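# Lift the pan off the hot plate and hold it

## Task

Grasp the pan and raise the whole pan so it is at least three finger widths above where it rested on the hot plate, then keep it steady in the air while still holding it.

## Robot and tools

Robot: one arm with seven revolute joints and a parallel two-pad gripper. The arm's base may be tilted relative to the table. Scene frame: the origin is on the table surface directly beneath the arm's base, +z is up, and +y lies to the left when looking along +x.

Tool execute_actions takes "actions", a list holding zero or one item, plus an optional boolean "pictures". Three forms:
- Look: {"actions": []} commands nothing and returns the current state, with pictures.
- Act: {"actions": [{"rows": [[...]], "steps": N}]} with N from 5 to 15 (default 15). Each step lasts 1/30 s. Row k is applied on step k; if there are fewer rows than steps, the final row is repeated. At most 15 rows.
- Wait: {"actions": [{"steps": N}]} with N up to 300, no rows. Nothing new is commanded; it returns once N steps have passed since the previous result, and your own reply time counts toward those steps.
Pictures come only with the empty list or when "pictures": true is passed. A refused call sends nothing to the robot.

Row layout: a single flat list of 10 numbers for the one arm, in this order: arm/joint_1 (waist), arm/joint_2 (shoulder), arm/joint_3 (upper arm roll), arm/joint_4 (elbow), arm/joint_5 (forearm roll), arm/joint_6 (wrist pitch), arm/joint_7 (wrist roll), gripper/position, gripper/force_limit, gripper/speed. The seven joint values are absolute target angles in radians, in the same convention as the Joint positions line; they are not offsets. Stated ranges: waist -6.283 to 6.283, shoulder -2.250 to 2.250, upper arm roll -6.283 to 6.283, elbow -2.580 to 2.580, forearm roll -6.283 to 6.283, wrist pitch -2.100 to 2.100, wrist roll -6.283 to 6.283. True ends may differ by up to 0.013 rad either way. A call is refused if a target exceeds a range end by over 0.013 rad and is also farther out than that joint's last reported angle. A target beyond the real end is clipped there, and a "joint sent to its limit" line appears (possibly about an earlier, still-running action); the absence of that line does not prove there is room left.

The last three numbers are scaled to [-1, 1]. gripper/position: +1 fully open (50 mm gap), around -0.65 the pads meet; send -1 to grasp, so the fingers close until something blocks them. gripper/force_limit: per-pad force, roughly 20 N at -1, 102 N at 0, 185 N at +1 (actual grip may run about 17% above). gripper/speed: pad gap rate, 20 mm/s at -1, 85 at 0, 150 at +1. Once the fingers have stopped, new force or speed values only apply after position changes by at least 0.01 (e.g. -1 to -0.98); to loosen a grip, open first.

Motion limits: each step, every joint's sent target is held within 0.304 rad of its measured angle (waist, shoulder, upper arm roll, elbow) or 0.266 rad (forearm roll, wrist pitch, wrist roll), and all targets are pulled back if they would move the gripper more than 70 mm from where it is measured. Joints accelerate and decelerate together and arrive together; a reversing command stops them together. Big moves may not be complete when the result arrives. The arm keeps heading for the last row sent while you think or wait, until it has nearly stopped or a step is HELD. Each action's result is read 5 steps before it ends; those steps run afterwards.

Result lines: Joint positions (rad) and Joint velocities (rad/s) in column order. object_status: 0 fingers moving; 1 blocked while opening; 2 blocked while closing (a grasp); 3 reached the commanded position or pads met (usually nothing held). A new position value resets it to 0 until shortly after the fingers stop. Confirm a grasp by reading 2. position_measured is in counts; gap in mm is about (250 - position_measured) x 0.202. Rotating only joint_7 moves the point between the pads on a 25 mm circle. If grip is lost or weakens a lot, the fingers re-close on their own, except after gripping with force_limit -1, where status stays 2 even when empty; gripping an immovable object off-center also lets the grip fade. "joint command not followed" means the clearance check altered or blocked targets (mount blocks and posts count as arm). HELD marks steps where your row was not fully sent.

Faults: if contact torque hits a joint's load limit (waist, shoulder, upper arm roll, elbow 47.5 N m; forearm roll, wrist pitch, wrist roll 29.9 N m, held weight included), the arm halts 10 s and drops the rest of the call. Holding a load heats motors; a MOTOR HOT line appears from 60 °C, and at 75 °C an OVER-TEMPERATURE FAULT makes the arm brake weakly and sag. So lift and hold efficiently.

Tool zoom_image: "camera" is one of cam_head_left, cam_head_right, cam_high, cam_low, cam_wrist (all 896x504); "region" is [x0, y0, x1, y1] in pixels from the top-left corner, at most 504 by 504. It enlarges that part of the latest image.

Tool finished_scene: pass "scene" as the current scene's number; it ends that scene irreversibly, reports whether the goal was met, and starts the next one. The pan must be held aloft and steady when you call it. Replying without any tool call ends everything.

Cautions: a brief external tug on the held pan or a nudge to loose objects may happen. Never push or knock anything off the table. Avoid dropping the pan, slipping, slamming, hard impacts and forceful pressing; move smoothly.

Each tool is called as a command line: name --argument value for each argument, lists and objects as JSON in quotes; but a table of rows of numbers goes row by row, as --pt "numbers of a row", without its own name.

## Session

execute_actions --actions '[]'

Scene clock: 0.00 s of 4600.00 s.
position_measured=3 object_status=3
Joint positions: [ 1.291  0.633 -0.316  1.59   0.181  1.073  2.494]
Joint velocities: [ 0.    -0.    -0.    -0.001  0.001 -0.    -0.001]
Motor temperatures (°C, as the motors report them): [34 30 32 36 33 39 33]

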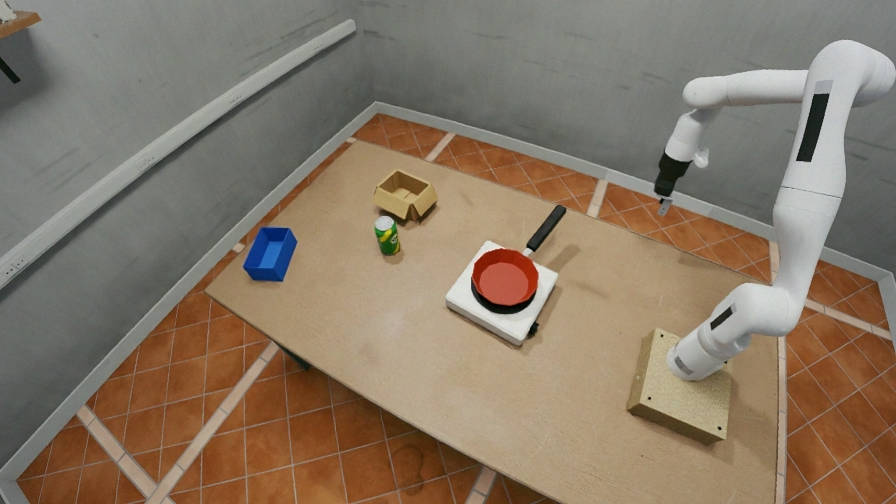

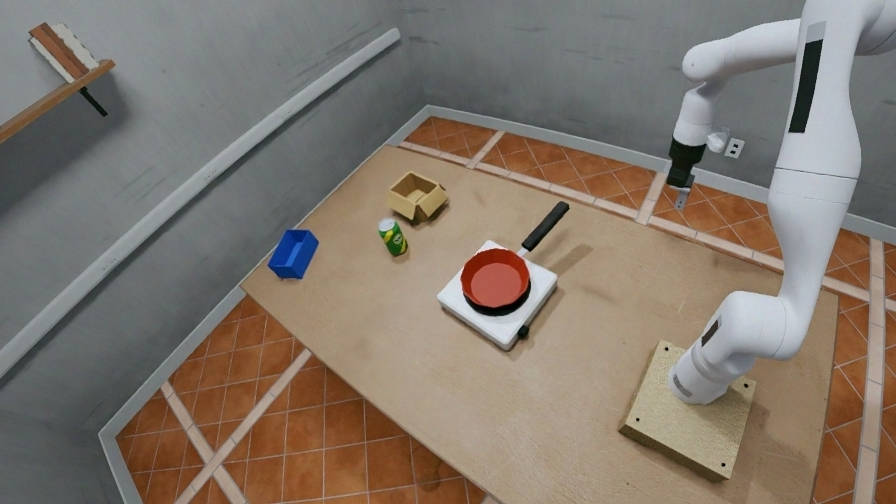

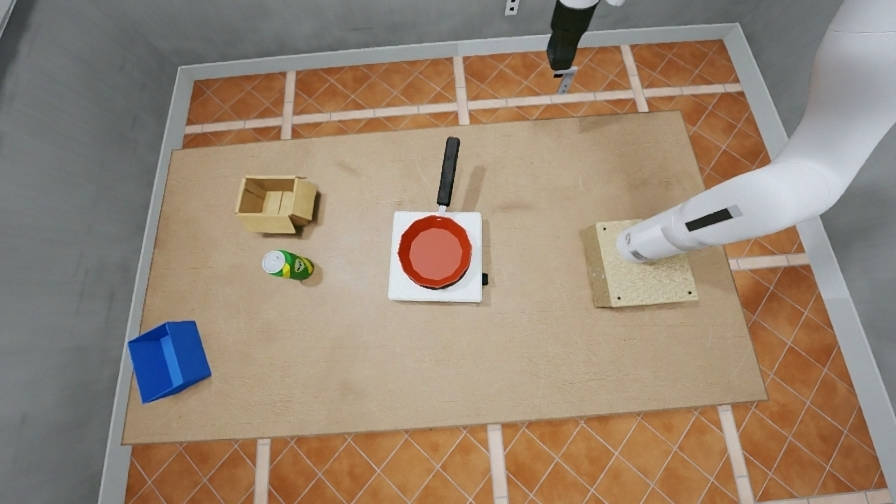

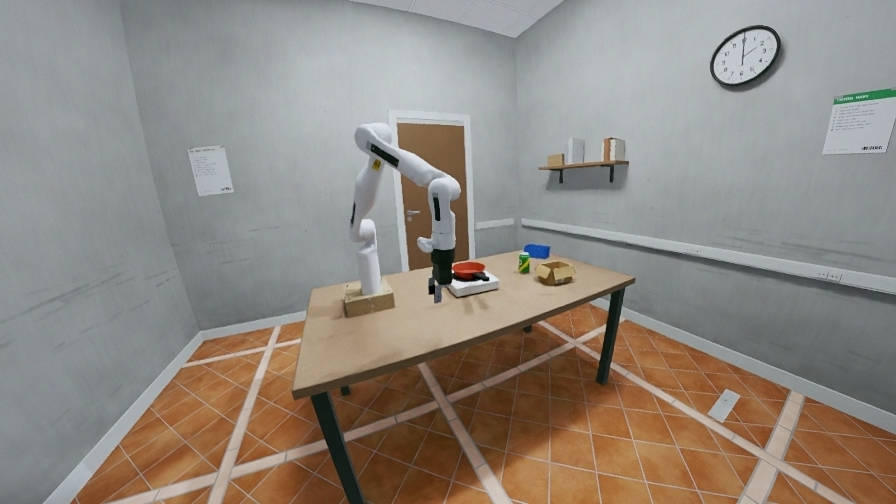

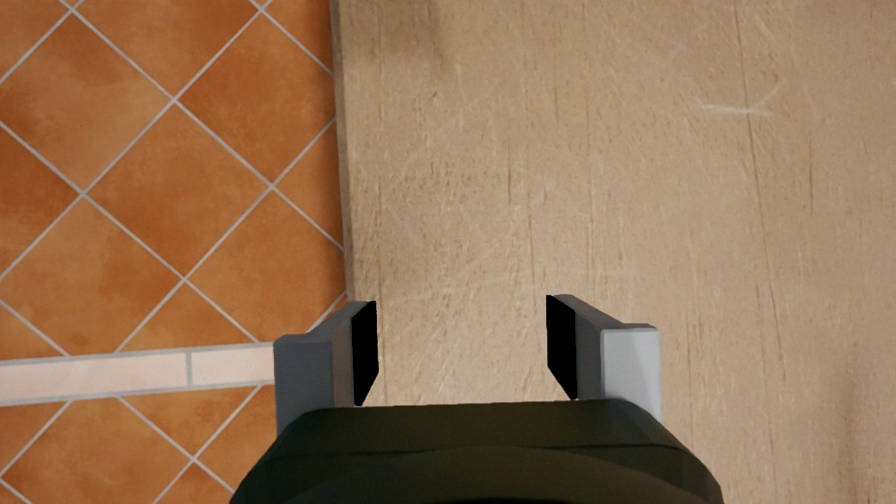

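execute_actions --actions '[{"rows": [[0.36,0.698,0,1.272,0,1.171,2.494,1,0,0]], "steps": 15}]'

execute_actions --actions '[{"steps": 60}]' --pictures true

Scene clock: 0.80 s of 4600.00 s.
position_measured=3 object_status=3
Joint positions: [ 1.068  0.672 -0.132  1.408  0.077  1.129  2.494]
Joint velocities: [-0.956  0.098  0.564 -0.56  -0.316  0.17   0.001]
Motor temperatures (°C, as the motors report them): [34 30 32 36 33 39 33]
Steps of this call (steps 1 to 14: nothing new was sent; steps 15 to 24: the first 10 steps of this action). Readings (joint positions | what the end effector reports):
15: [1.289 0.633 -0.315 1.589 0.181 1.073 2.494] | position_measured=3 object_status=3
16: [1.282 0.635 -0.309 1.584 0.178 1.075 2.494] | position_measured=3 object_status=3
18: [1.251 0.642 -0.283 1.557 0.162 1.084 2.494] | position_measured=3 object_status=3
22: [1.133 0.664 -0.176 1.452 0.102 1.116 2.494] | position_measured=3 object_status=3
24: the state above

Scene clock: 2.80 s of 4600.00 s.
position_measured=3 object_status=3
Joint positions: [0.36  0.698 0.    1.272 0.    1.171 2.494]
Joint velocities: [-0.     0.001  0.001  0.    -0.001 -0.     0.001]
Motor temperatures (°C, as the motors report them): [34 30 32 36 33 39 33]
Kept back: nothing.
Steps of this call (steps 1 to 5: the last 5 steps of your previous action; steps 6 to 45: the robot went on to your last target; steps 46 to 60: nothing new was sent). Readings (joint positions | what the end effector reports):
1: [1.036 0.675 -0.115 1.391 0.067 1.135 2.494] | position_measured=3 object_status=3
2: [1.005 0.677 -0.100 1.376 0.059 1.139 2.494] | position_measured=3 object_status=3
4: [0.943 0.682 -0.077 1.352 0.045 1.146 2.494] | position_measured=3 object_status=3
8: [0.825 0.688 -0.047 1.321 0.028 1.156 2.494] | position_measured=3 object_status=3
60: the state above
The arm was judged still, so your last target was given up. Only a new action makes it travel on or press farther. Fingers that are still opening or closing keep moving.

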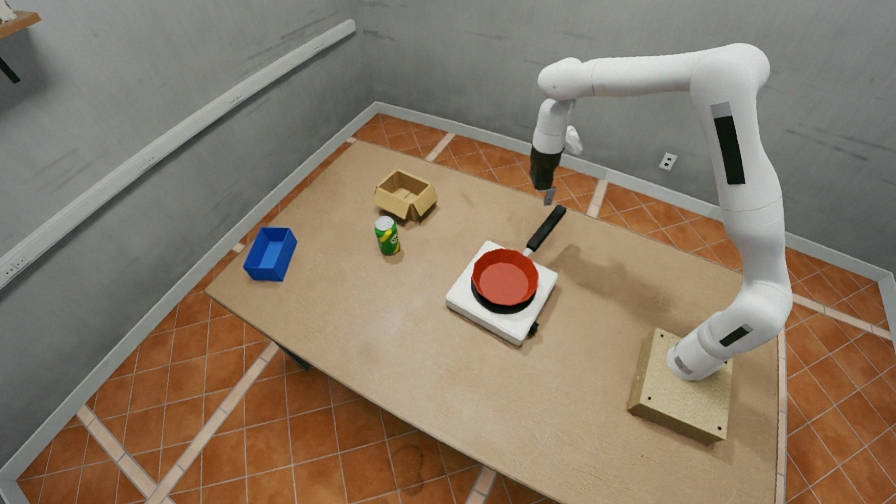

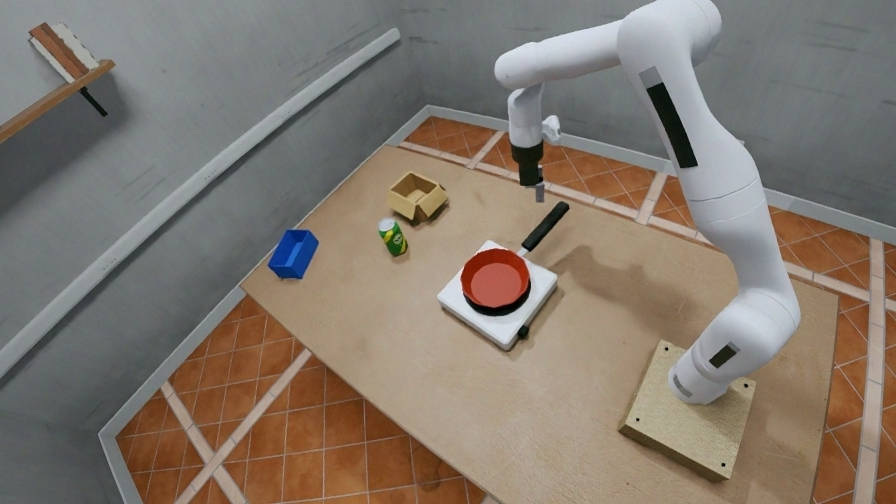

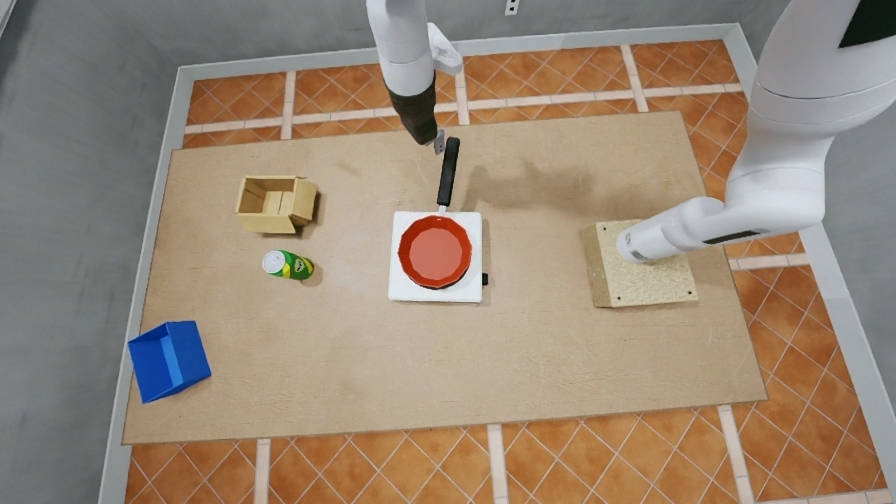

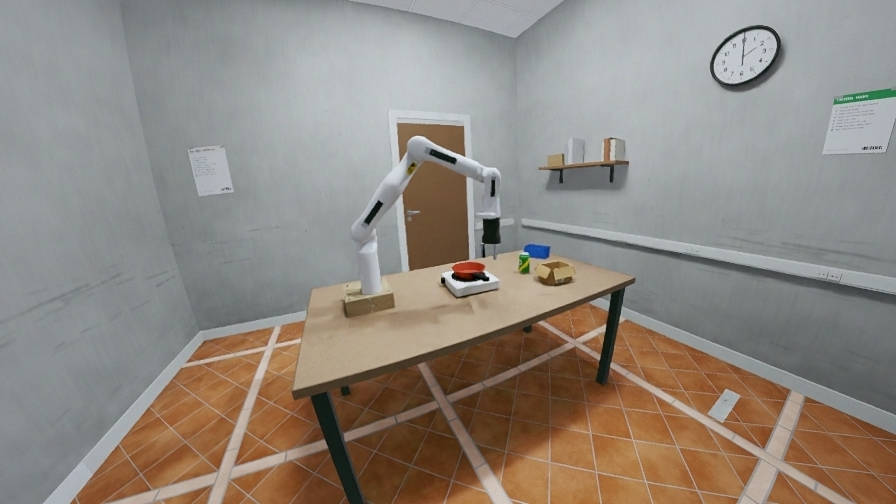

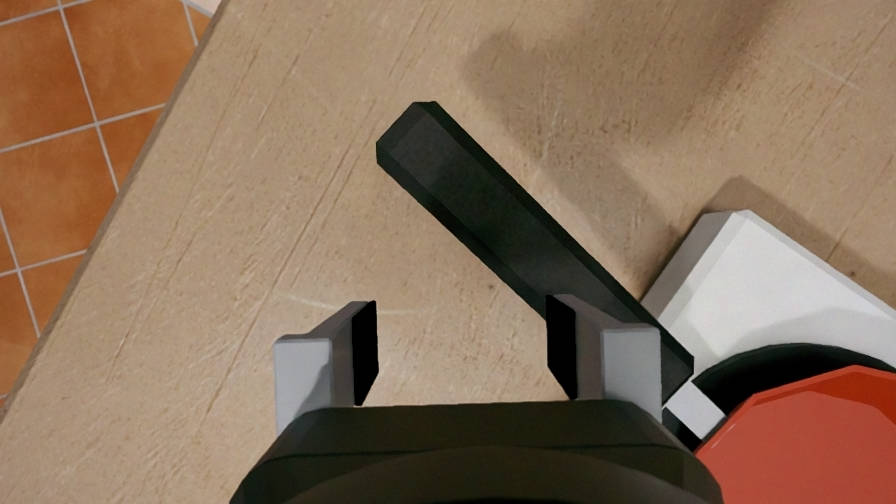

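execute_actions --actions '[{"rows": [[0.36,0.698,0,1.272,0,1.171,3.34,1,0,0]], "steps": 15}]'

execute_actions --actions '[{"steps": 40}]' --pictures true

Scene clock: 3.30 s of 4600.00 s.
position_measured=3 object_status=3
Joint positions: [0.36  0.698 0.    1.272 0.    1.171 2.797]
Joint velocities: [-0.001  0.001 -0.     0.    -0.    -0.     1.214]
Motor temperatures (°C, as the motors report them): [34 30 32 36 33 39 33]
Steps of this call (steps 1 to 5: nothing new was sent; steps 6 to 15: the first 10 steps of this action). Readings (joint positions | what the end effector reports):
6: [0.360 0.698 0.000 1.272 -0.000 1.171 2.496] | position_measured=3 object_status=3
7: [0.360 0.698 -0.000 1.272 -0.000 1.171 2.505] | position_measured=3 object_status=3
9: [0.360 0.698 -0.000 1.272 -0.000 1.171 2.556] | position_measured=3 object_status=3
13: [0.360 0.698 0.000 1.272 0.000 1.171 2.715] | position_measured=3 object_status=3
15: the state above

Scene clock: 4.63 s of 4600.00 s.
position_measured=3 object_status=3
Joint positions: [0.36  0.698 0.    1.272 0.    1.171 3.34 ]
Joint velocities: [ 0.  0.  0.  0. -0. -0.  0.]
Motor temperatures (°C, as the motors report them): [34 30 32 36 33 39 33]
Kept back: nothing.
Steps of this call (steps 1 to 5: the last 5 steps of your previous action; steps 6 to 30: the robot went on to your last target; steps 31 to 40: nothing new was sent). Readings (joint positions | what the end effector reports):
1: [0.360 0.698 0.000 1.272 0.000 1.171 2.837] | position_measured=3 object_status=3
2: [0.360 0.698 0.000 1.272 0.000 1.171 2.878] | position_measured=3 object_status=3
4: [0.360 0.698 0.000 1.272 0.000 1.171 2.959] | position_measured=3 object_status=3
8: [0.360 0.698 0.000 1.272 0.000 1.171 3.122] | position_measured=3 object_status=3
40: the state above
The arm was judged still, so your last target was given up. Only a new action makes it travel on or press farther. Fingers that are still opening or closing keep moving.

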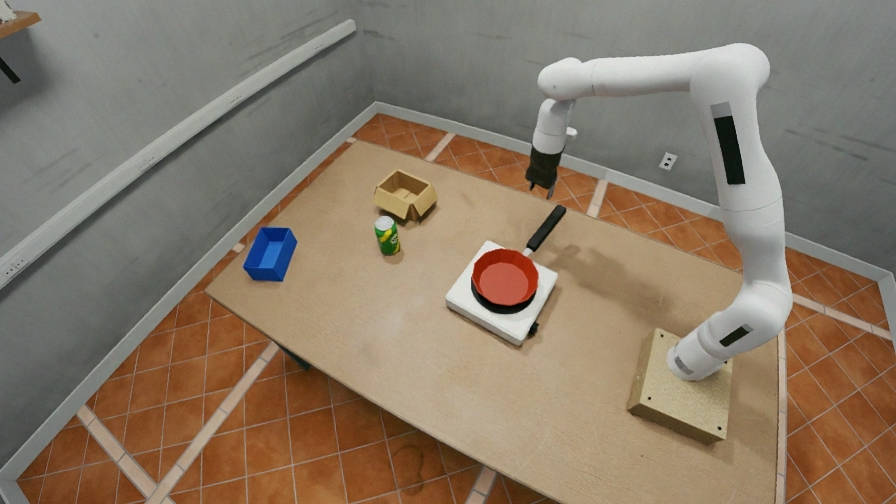

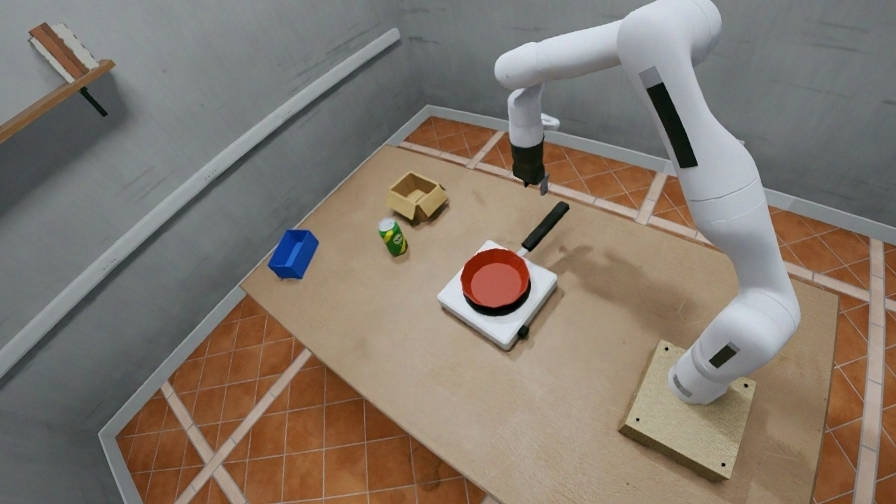

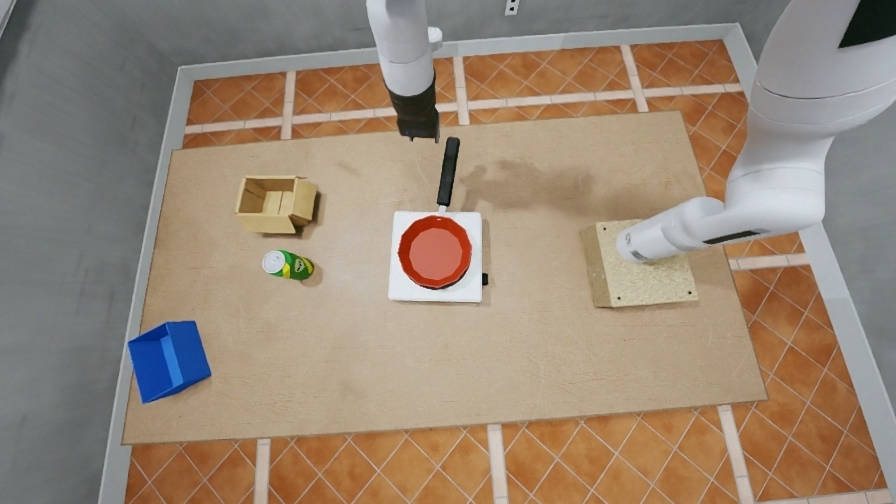

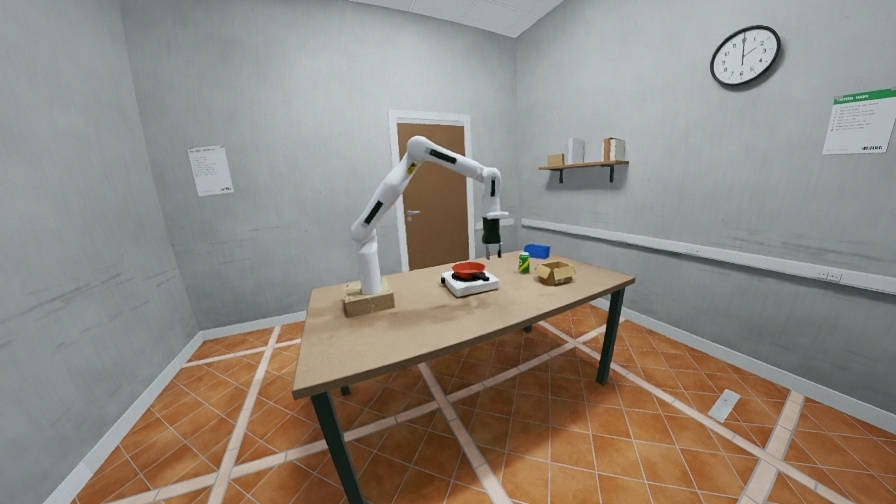

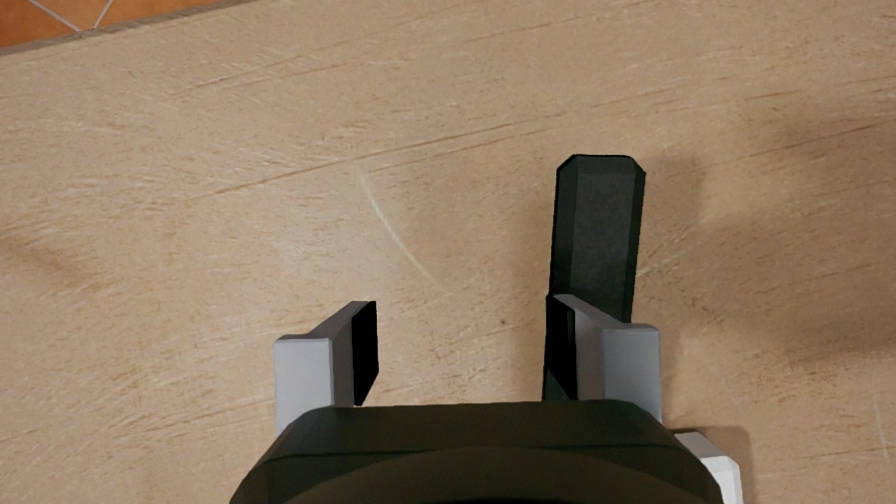

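execute_actions --actions '[{"rows": [[0.348,0.631,0,1.587,0,0.923,3.32,1,0,0]], "steps": 15}]'

execute_actions --actions '[{"steps": 30}]' --pictures true

Scene clock: 5.20 s of 4600.00 s.
position_measured=3 object_status=3
Joint positions: [ 0.351  0.648 -0.     1.498 -0.     0.991  3.325]
Joint velocities: [-0.031 -0.15  -0.001  0.918 -0.001 -0.713 -0.057]
Motor temperatures (°C, as the motors report them): [34 30 32 36 33 39 33]
Steps of this call (steps 1 to 7: nothing new was sent; steps 8 to 17: the first 10 steps of this action). Readings (joint positions | what the end effector reports):
8: [0.360 0.698 0.000 1.273 0.000 1.170 3.340] | position_measured=3 object_status=3
9: [0.360 0.696 0.000 1.279 0.000 1.166 3.340] | position_measured=3 object_status=3
11: [0.358 0.688 0.000 1.306 0.000 1.144 3.338] | position_measured=3 object_status=3
15: [0.354 0.661 0.000 1.428 0.000 1.046 3.330] | position_measured=3 object_status=3
17: the state above

Scene clock: 6.20 s of 4600.00 s.
position_measured=3 object_status=3
Joint positions: [0.348 0.631 0.    1.587 0.    0.923 3.32 ]
Joint velocities: [-0.    -0.001 -0.001  0.    -0.001  0.     0.001]
Motor temperatures (°C, as the motors report them): [34 30 32 36 33 39 33]
Kept back: nothing.
Steps of this call (steps 1 to 5: the last 5 steps of your previous action; steps 6 to 30: the robot went on to your last target). Readings (joint positions | what the end effector reports):
1: [0.350 0.644 -0.000 1.526 -0.000 0.970 3.324] | position_measured=3 object_status=3
2: [0.349 0.640 -0.000 1.549 -0.000 0.952 3.322] | position_measured=3 object_status=3
4: [0.349 0.635 -0.000 1.577 -0.000 0.930 3.320] | position_measured=3 object_status=3
8: [0.348 0.633 -0.000 1.586 -0.000 0.923 3.320] | position_measured=3 object_status=3
30: the state above
The arm was judged still, so your last target was given up. Only a new action makes it travel on or press farther. Fingers that are still opening or closing keep moving.

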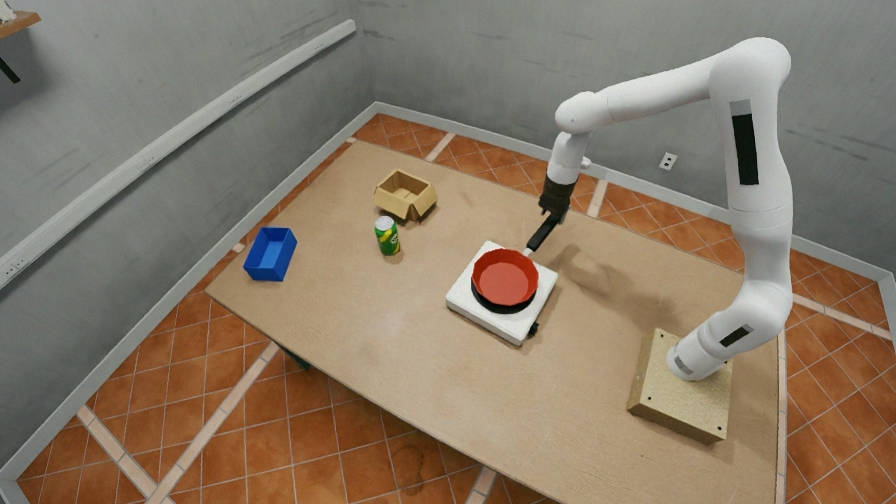

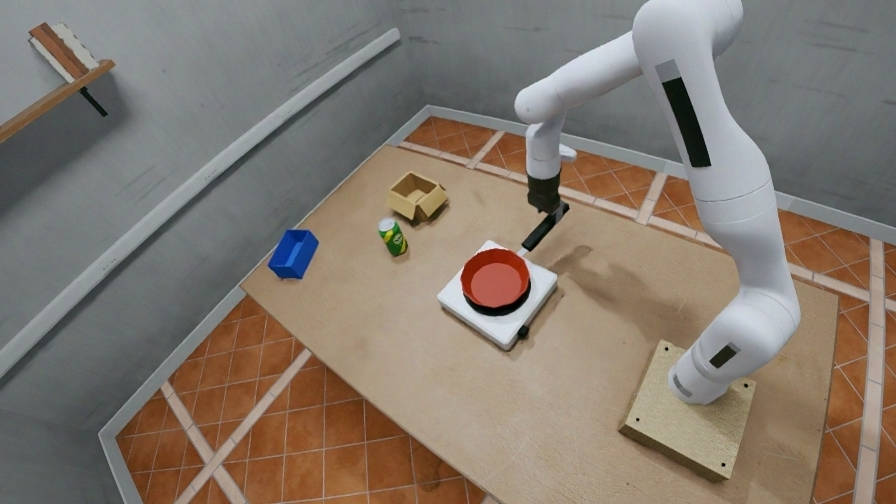

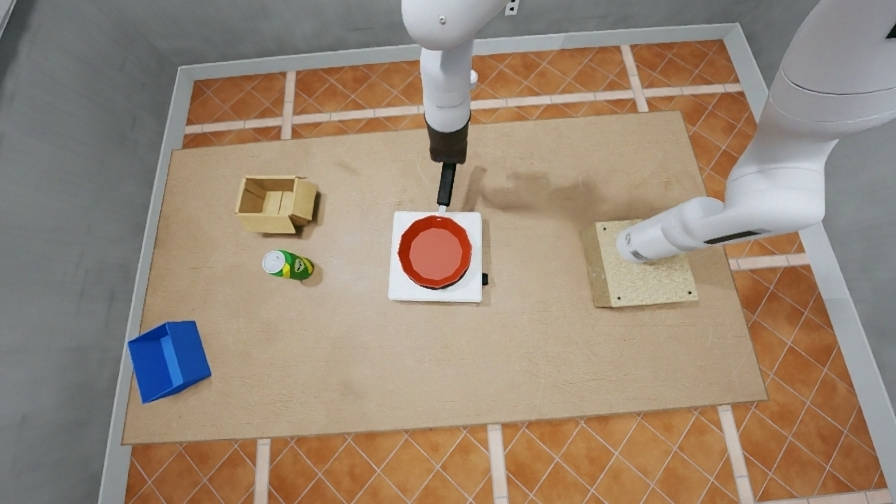

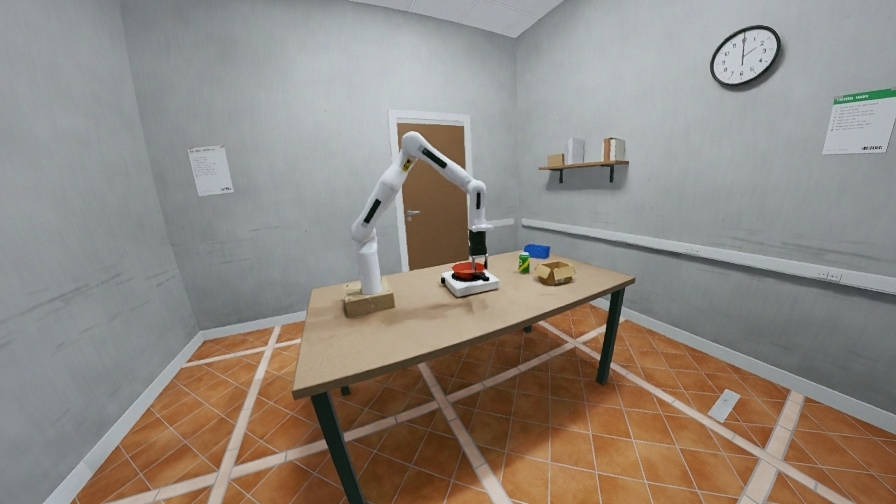

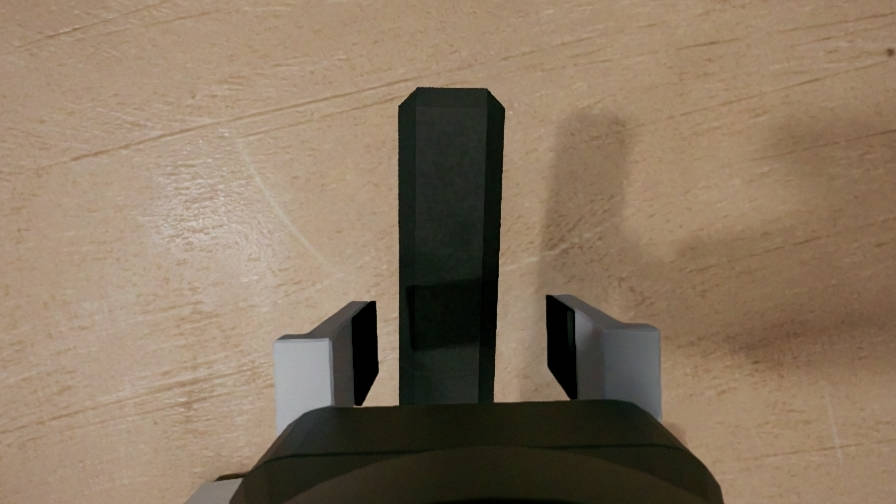

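execute_actions --actions '[{"rows": [[0.295,0.725,0,1.643,0,0.773,3.267,1,0,0]], "steps": 15}]'

execute_actions --actions '[{"steps": 25}]' --pictures true

Scene clock: 6.83 s of 4600.00 s.
position_measured=3 object_status=3
Joint positions: [ 0.297  0.722 -0.001  1.643 -0.     0.774  3.267]
Joint velocities: [-0.013  0.012  0.026 -0.002  0.01  -0.02  -0.004]
Motor temperatures (°C, as the motors report them): [34 30 32 36 33 39 33]
Steps of this call (steps 1 to 9: nothing new was sent; steps 10 to 19: the first 10 steps of this action). Readings (joint positions | what the end effector reports):
10: [0.347 0.632 0.000 1.587 0.000 0.922 3.320] | position_measured=3 object_status=3
11: [0.343 0.638 0.001 1.590 0.001 0.914 3.317] | position_measured=3 object_status=3
13: [0.327 0.667 0.002 1.606 0.001 0.871 3.302] | position_measured=3 object_status=3
17: [0.298 0.720 -0.002 1.641 -0.001 0.779 3.269] | position_measured=3 object_status=3
19: the state above

Scene clock: 7.67 s of 4600.00 s.
position_measured=3 object_status=3
Joint positions: [0.295 0.725 0.    1.643 0.    0.773 3.267]
Joint velocities: [-0.    -0.     0.001  0.     0.     0.    -0.   ]
Motor temperatures (°C, as the motors report them): [34 30 32 36 33 39 33]
Kept back: nothing.
Steps of this call (steps 1 to 5: the last 5 steps of your previous action; steps 6 to 15: the robot went on to your last target; steps 16 to 25: nothing new was sent). Readings (joint positions | what the end effector reports):
1: [0.297 0.723 -0.001 1.643 -0.000 0.773 3.267] | position_measured=3 object_status=3
2: [0.296 0.723 -0.000 1.643 0.000 0.773 3.267] | position_measured=3 object_status=3
4: [0.296 0.724 0.000 1.643 0.000 0.773 3.267] | position_measured=3 object_status=3
8: [0.295 0.725 -0.000 1.643 -0.000 0.773 3.267] | position_measured=3 object_status=3
25: the state above
The arm was judged still, so your last target was given up. Only a new action makes it travel on or press farther. Fingers that are still opening or closing keep moving.

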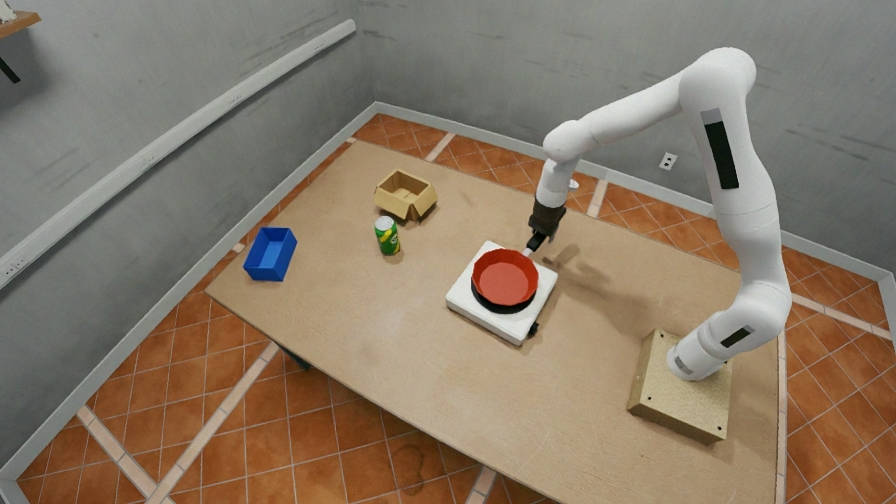

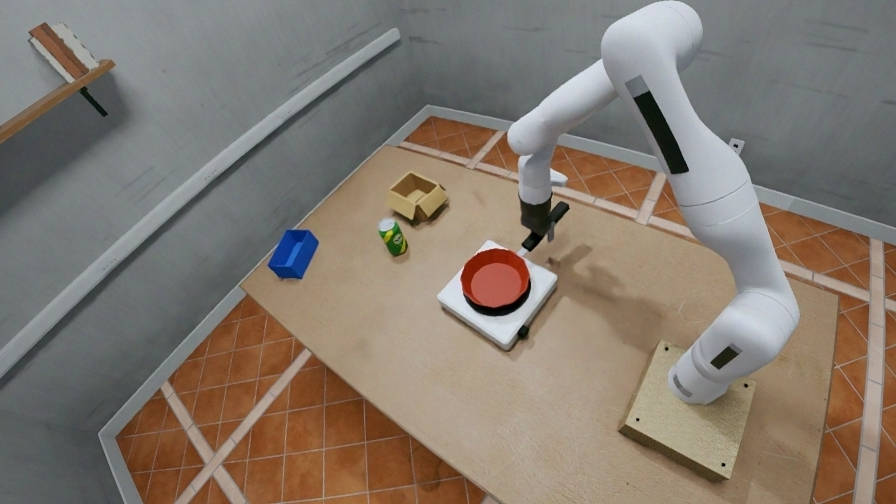

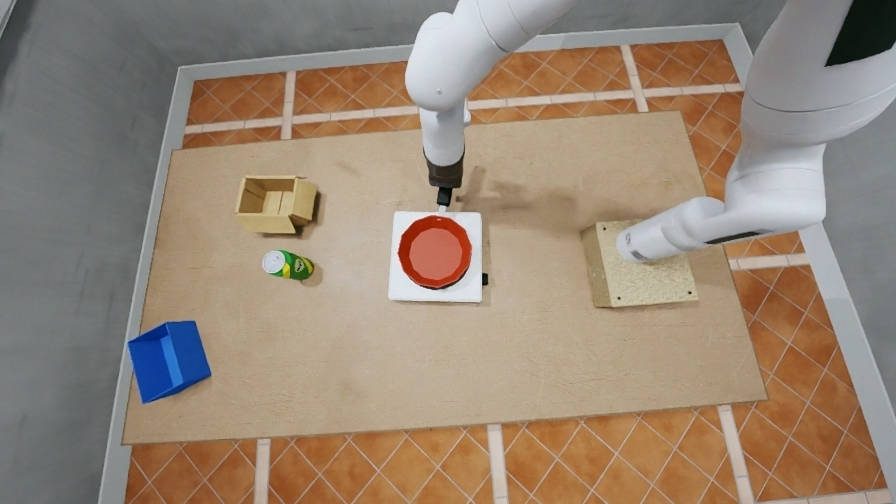

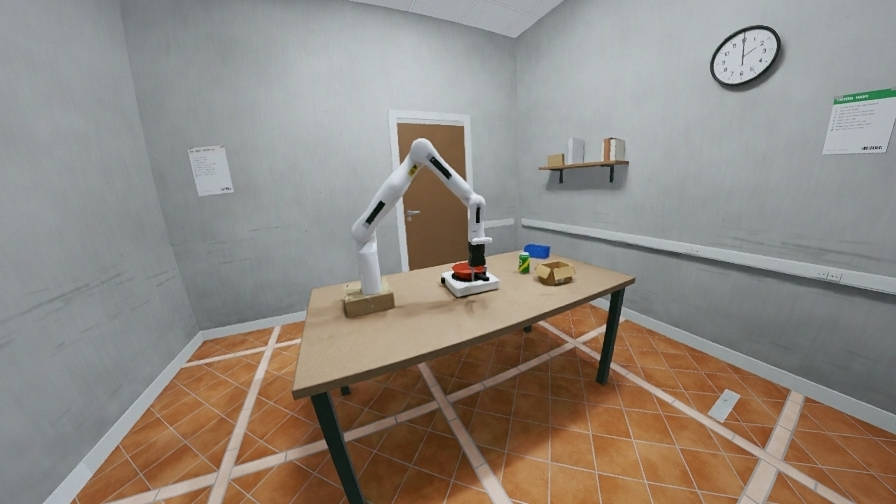

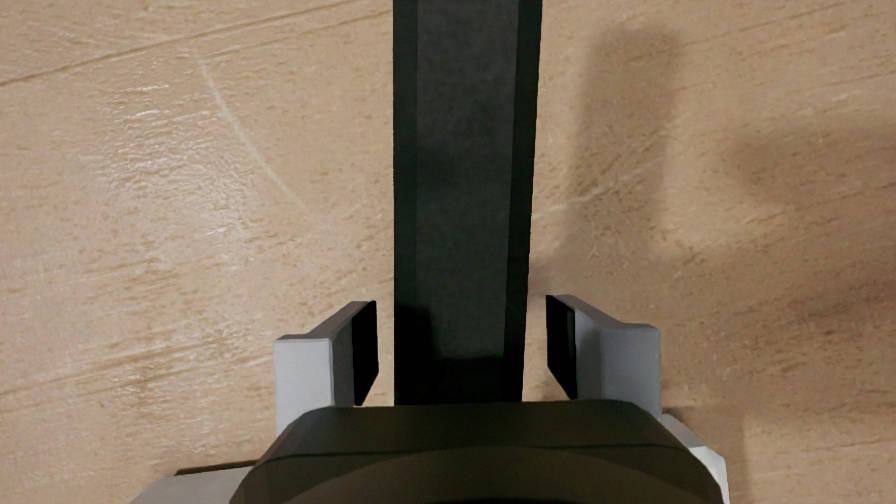

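Fingers straddle the handle. Grip.

execute_actions --actions '[{"rows": [[0.295,0.725,0,1.643,0,0.773,3.267,-1,1,0]], "steps": 15}]'

execute_actions --actions '[{"steps": 15}]'

Scene clock: 8.17 s of 4600.00 s.
position_measured=90 object_status=0
Joint positions: [ 0.295  0.725 -0.     1.643 -0.     0.772  3.267]
Joint velocities: [ 0.    -0.001 -0.001  0.    -0.    -0.    -0.001]
Motor temperatures (°C, as the motors report them): [34 30 32 36 33 39 33]
Steps of this call (steps 1 to 5: nothing new was sent; steps 6 to 15: the first 10 steps of this action). Readings (joint positions | what the end effector reports):
6: [0.295 0.725 0.000 1.643 0.000 0.773 3.267] | position_measured=14 object_status=0
7: [0.295 0.725 0.000 1.643 0.000 0.773 3.267] | position_measured=28 object_status=0
9: [0.295 0.725 0.000 1.643 0.000 0.773 3.267] | position_measured=56 object_status=0
13: [0.295 0.725 0.000 1.643 -0.000 0.772 3.267] | position_measured=90 object_status=0
15: the state above

Scene clock: 8.67 s of 4600.00 s.
position_measured=90 object_status=2
Joint positions: [ 0.295  0.725 -0.     1.643 -0.     0.772  3.267]
Joint velocities: [-0.     0.     0.001  0.    -0.001  0.     0.002]
Motor temperatures (°C, as the motors report them): [34 30 32 36 33 39 33]
Kept back: nothing.
Steps of this call (steps 1 to 5: the last 5 steps of your previous action; steps 6 to 15: the robot went on to your last target). Readings (joint positions | what the end effector reports):
1: [0.295 0.725 -0.000 1.643 -0.000 0.772 3.267] | position_measured=90 object_status=0
2: [0.295 0.725 -0.000 1.643 -0.000 0.772 3.267] | position_measured=90 object_status=0
4: [0.295 0.725 -0.000 1.643 -0.000 0.772 3.267] | position_measured=90 object_status=2
8: [0.295 0.725 -0.000 1.643 -0.000 0.772 3.267] | position_measured=90 object_status=2
15: the state above
The arm was judged still, so your last target was given up. Only a new action makes it travel on or press farther. Fingers that are still opening or closing keep moving.

execute_actions --actions '[{"rows": [[0.295,0.554,0,1.507,0,1.081,3.267,-1,1,0]], "steps": 15}]'

execute_actions --actions '[{"steps": 40}]' --pictures true

Scene clock: 9.13 s of 4600.00 s.
position_measured=90 object_status=2
Joint positions: [0.295 0.574 0.001 1.521 0.001 1.044 3.267]
Joint velocities: [ 0.004 -0.38   0.001 -0.32  -0.014  0.778  0.002]
Motor temperatures (°C, as the motors report them): [34 30 32 36 33 39 33]
Steps of this call (steps 1 to 4: nothing new was sent; steps 5 to 14: the first 10 steps of this action). Readings (joint positions | what the end effector reports):
5: [0.295 0.724 -0.000 1.642 -0.000 0.774 3.267] | position_measured=90 object_status=2
6: [0.295 0.718 -0.000 1.639 -0.000 0.782 3.267] | position_measured=90 object_status=2
8: [0.295 0.691 -0.000 1.619 0.000 0.824 3.267] | position_measured=90 object_status=2
12: [0.295 0.608 0.000 1.550 0.000 0.976 3.267] | position_measured=90 object_status=2
14: the state above

Scene clock: 10.47 s of 4600.00 s.
position_measured=90 object_status=2
Joint positions: [0.295 0.554 0.    1.507 0.    1.081 3.267]
Joint velocities: [ 0.    -0.    -0.     0.001 -0.001 -0.    -0.   ]
Motor temperatures (°C, as the motors report them): [34 30 32 36 33 39 33]
Kept back: nothing.
Steps of this call (steps 1 to 5: the last 5 steps of your previous action; steps 6 to 30: the robot went on to your last target; steps 31 to 40: nothing new was sent). Readings (joint positions | what the end effector reports):
1: [0.295 0.564 0.000 1.513 -0.000 1.066 3.267] | position_measured=90 object_status=2
2: [0.295 0.558 0.000 1.508 -0.000 1.077 3.267] | position_measured=90 object_status=2
4: [0.295 0.556 -0.000 1.507 -0.000 1.081 3.267] | position_measured=90 object_status=2
8: [0.295 0.555 0.000 1.507 0.000 1.081 3.267] | position_measured=90 object_status=2
40: the state above
The arm was judged still, so your last target was given up. Only a new action makes it travel on or press farther. Fingers that are still opening or closing keep moving.

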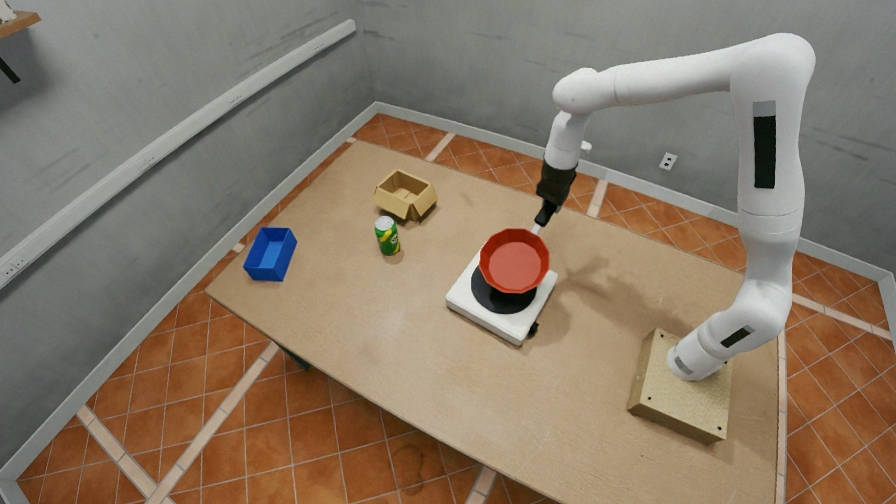

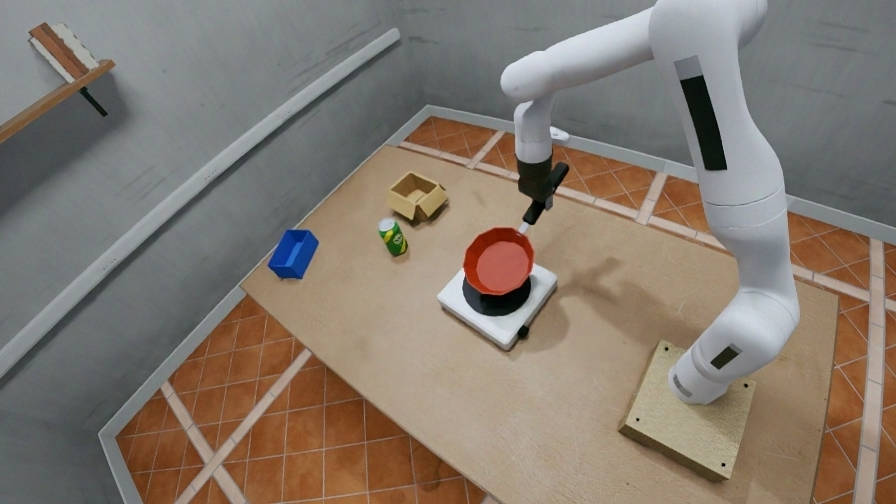

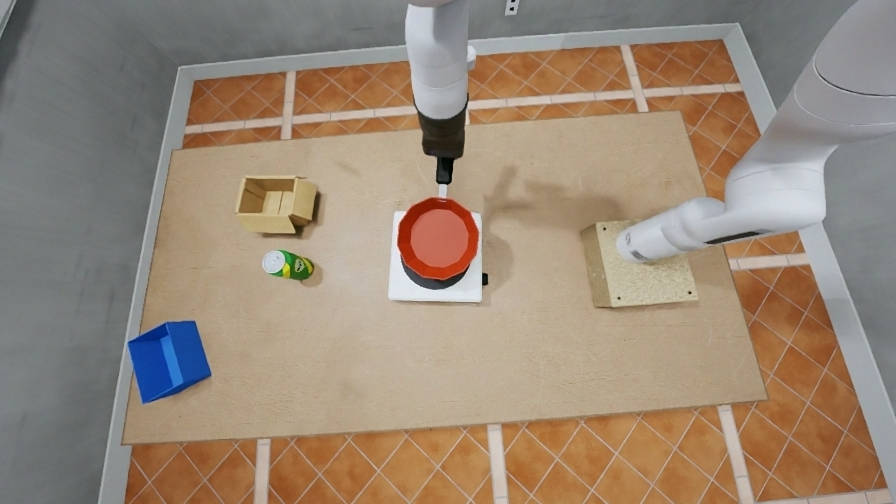

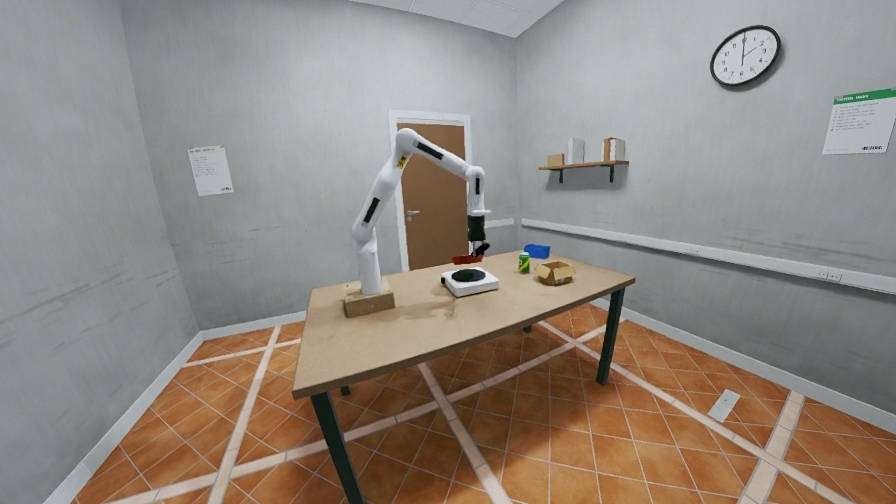

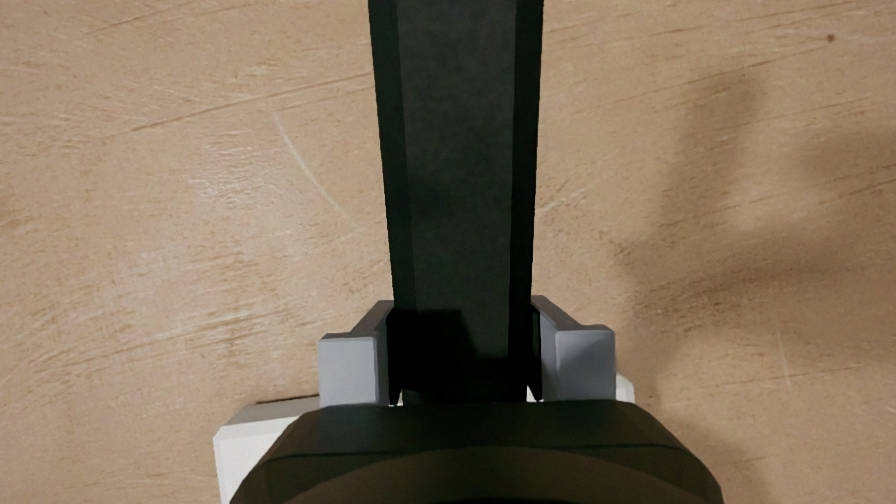

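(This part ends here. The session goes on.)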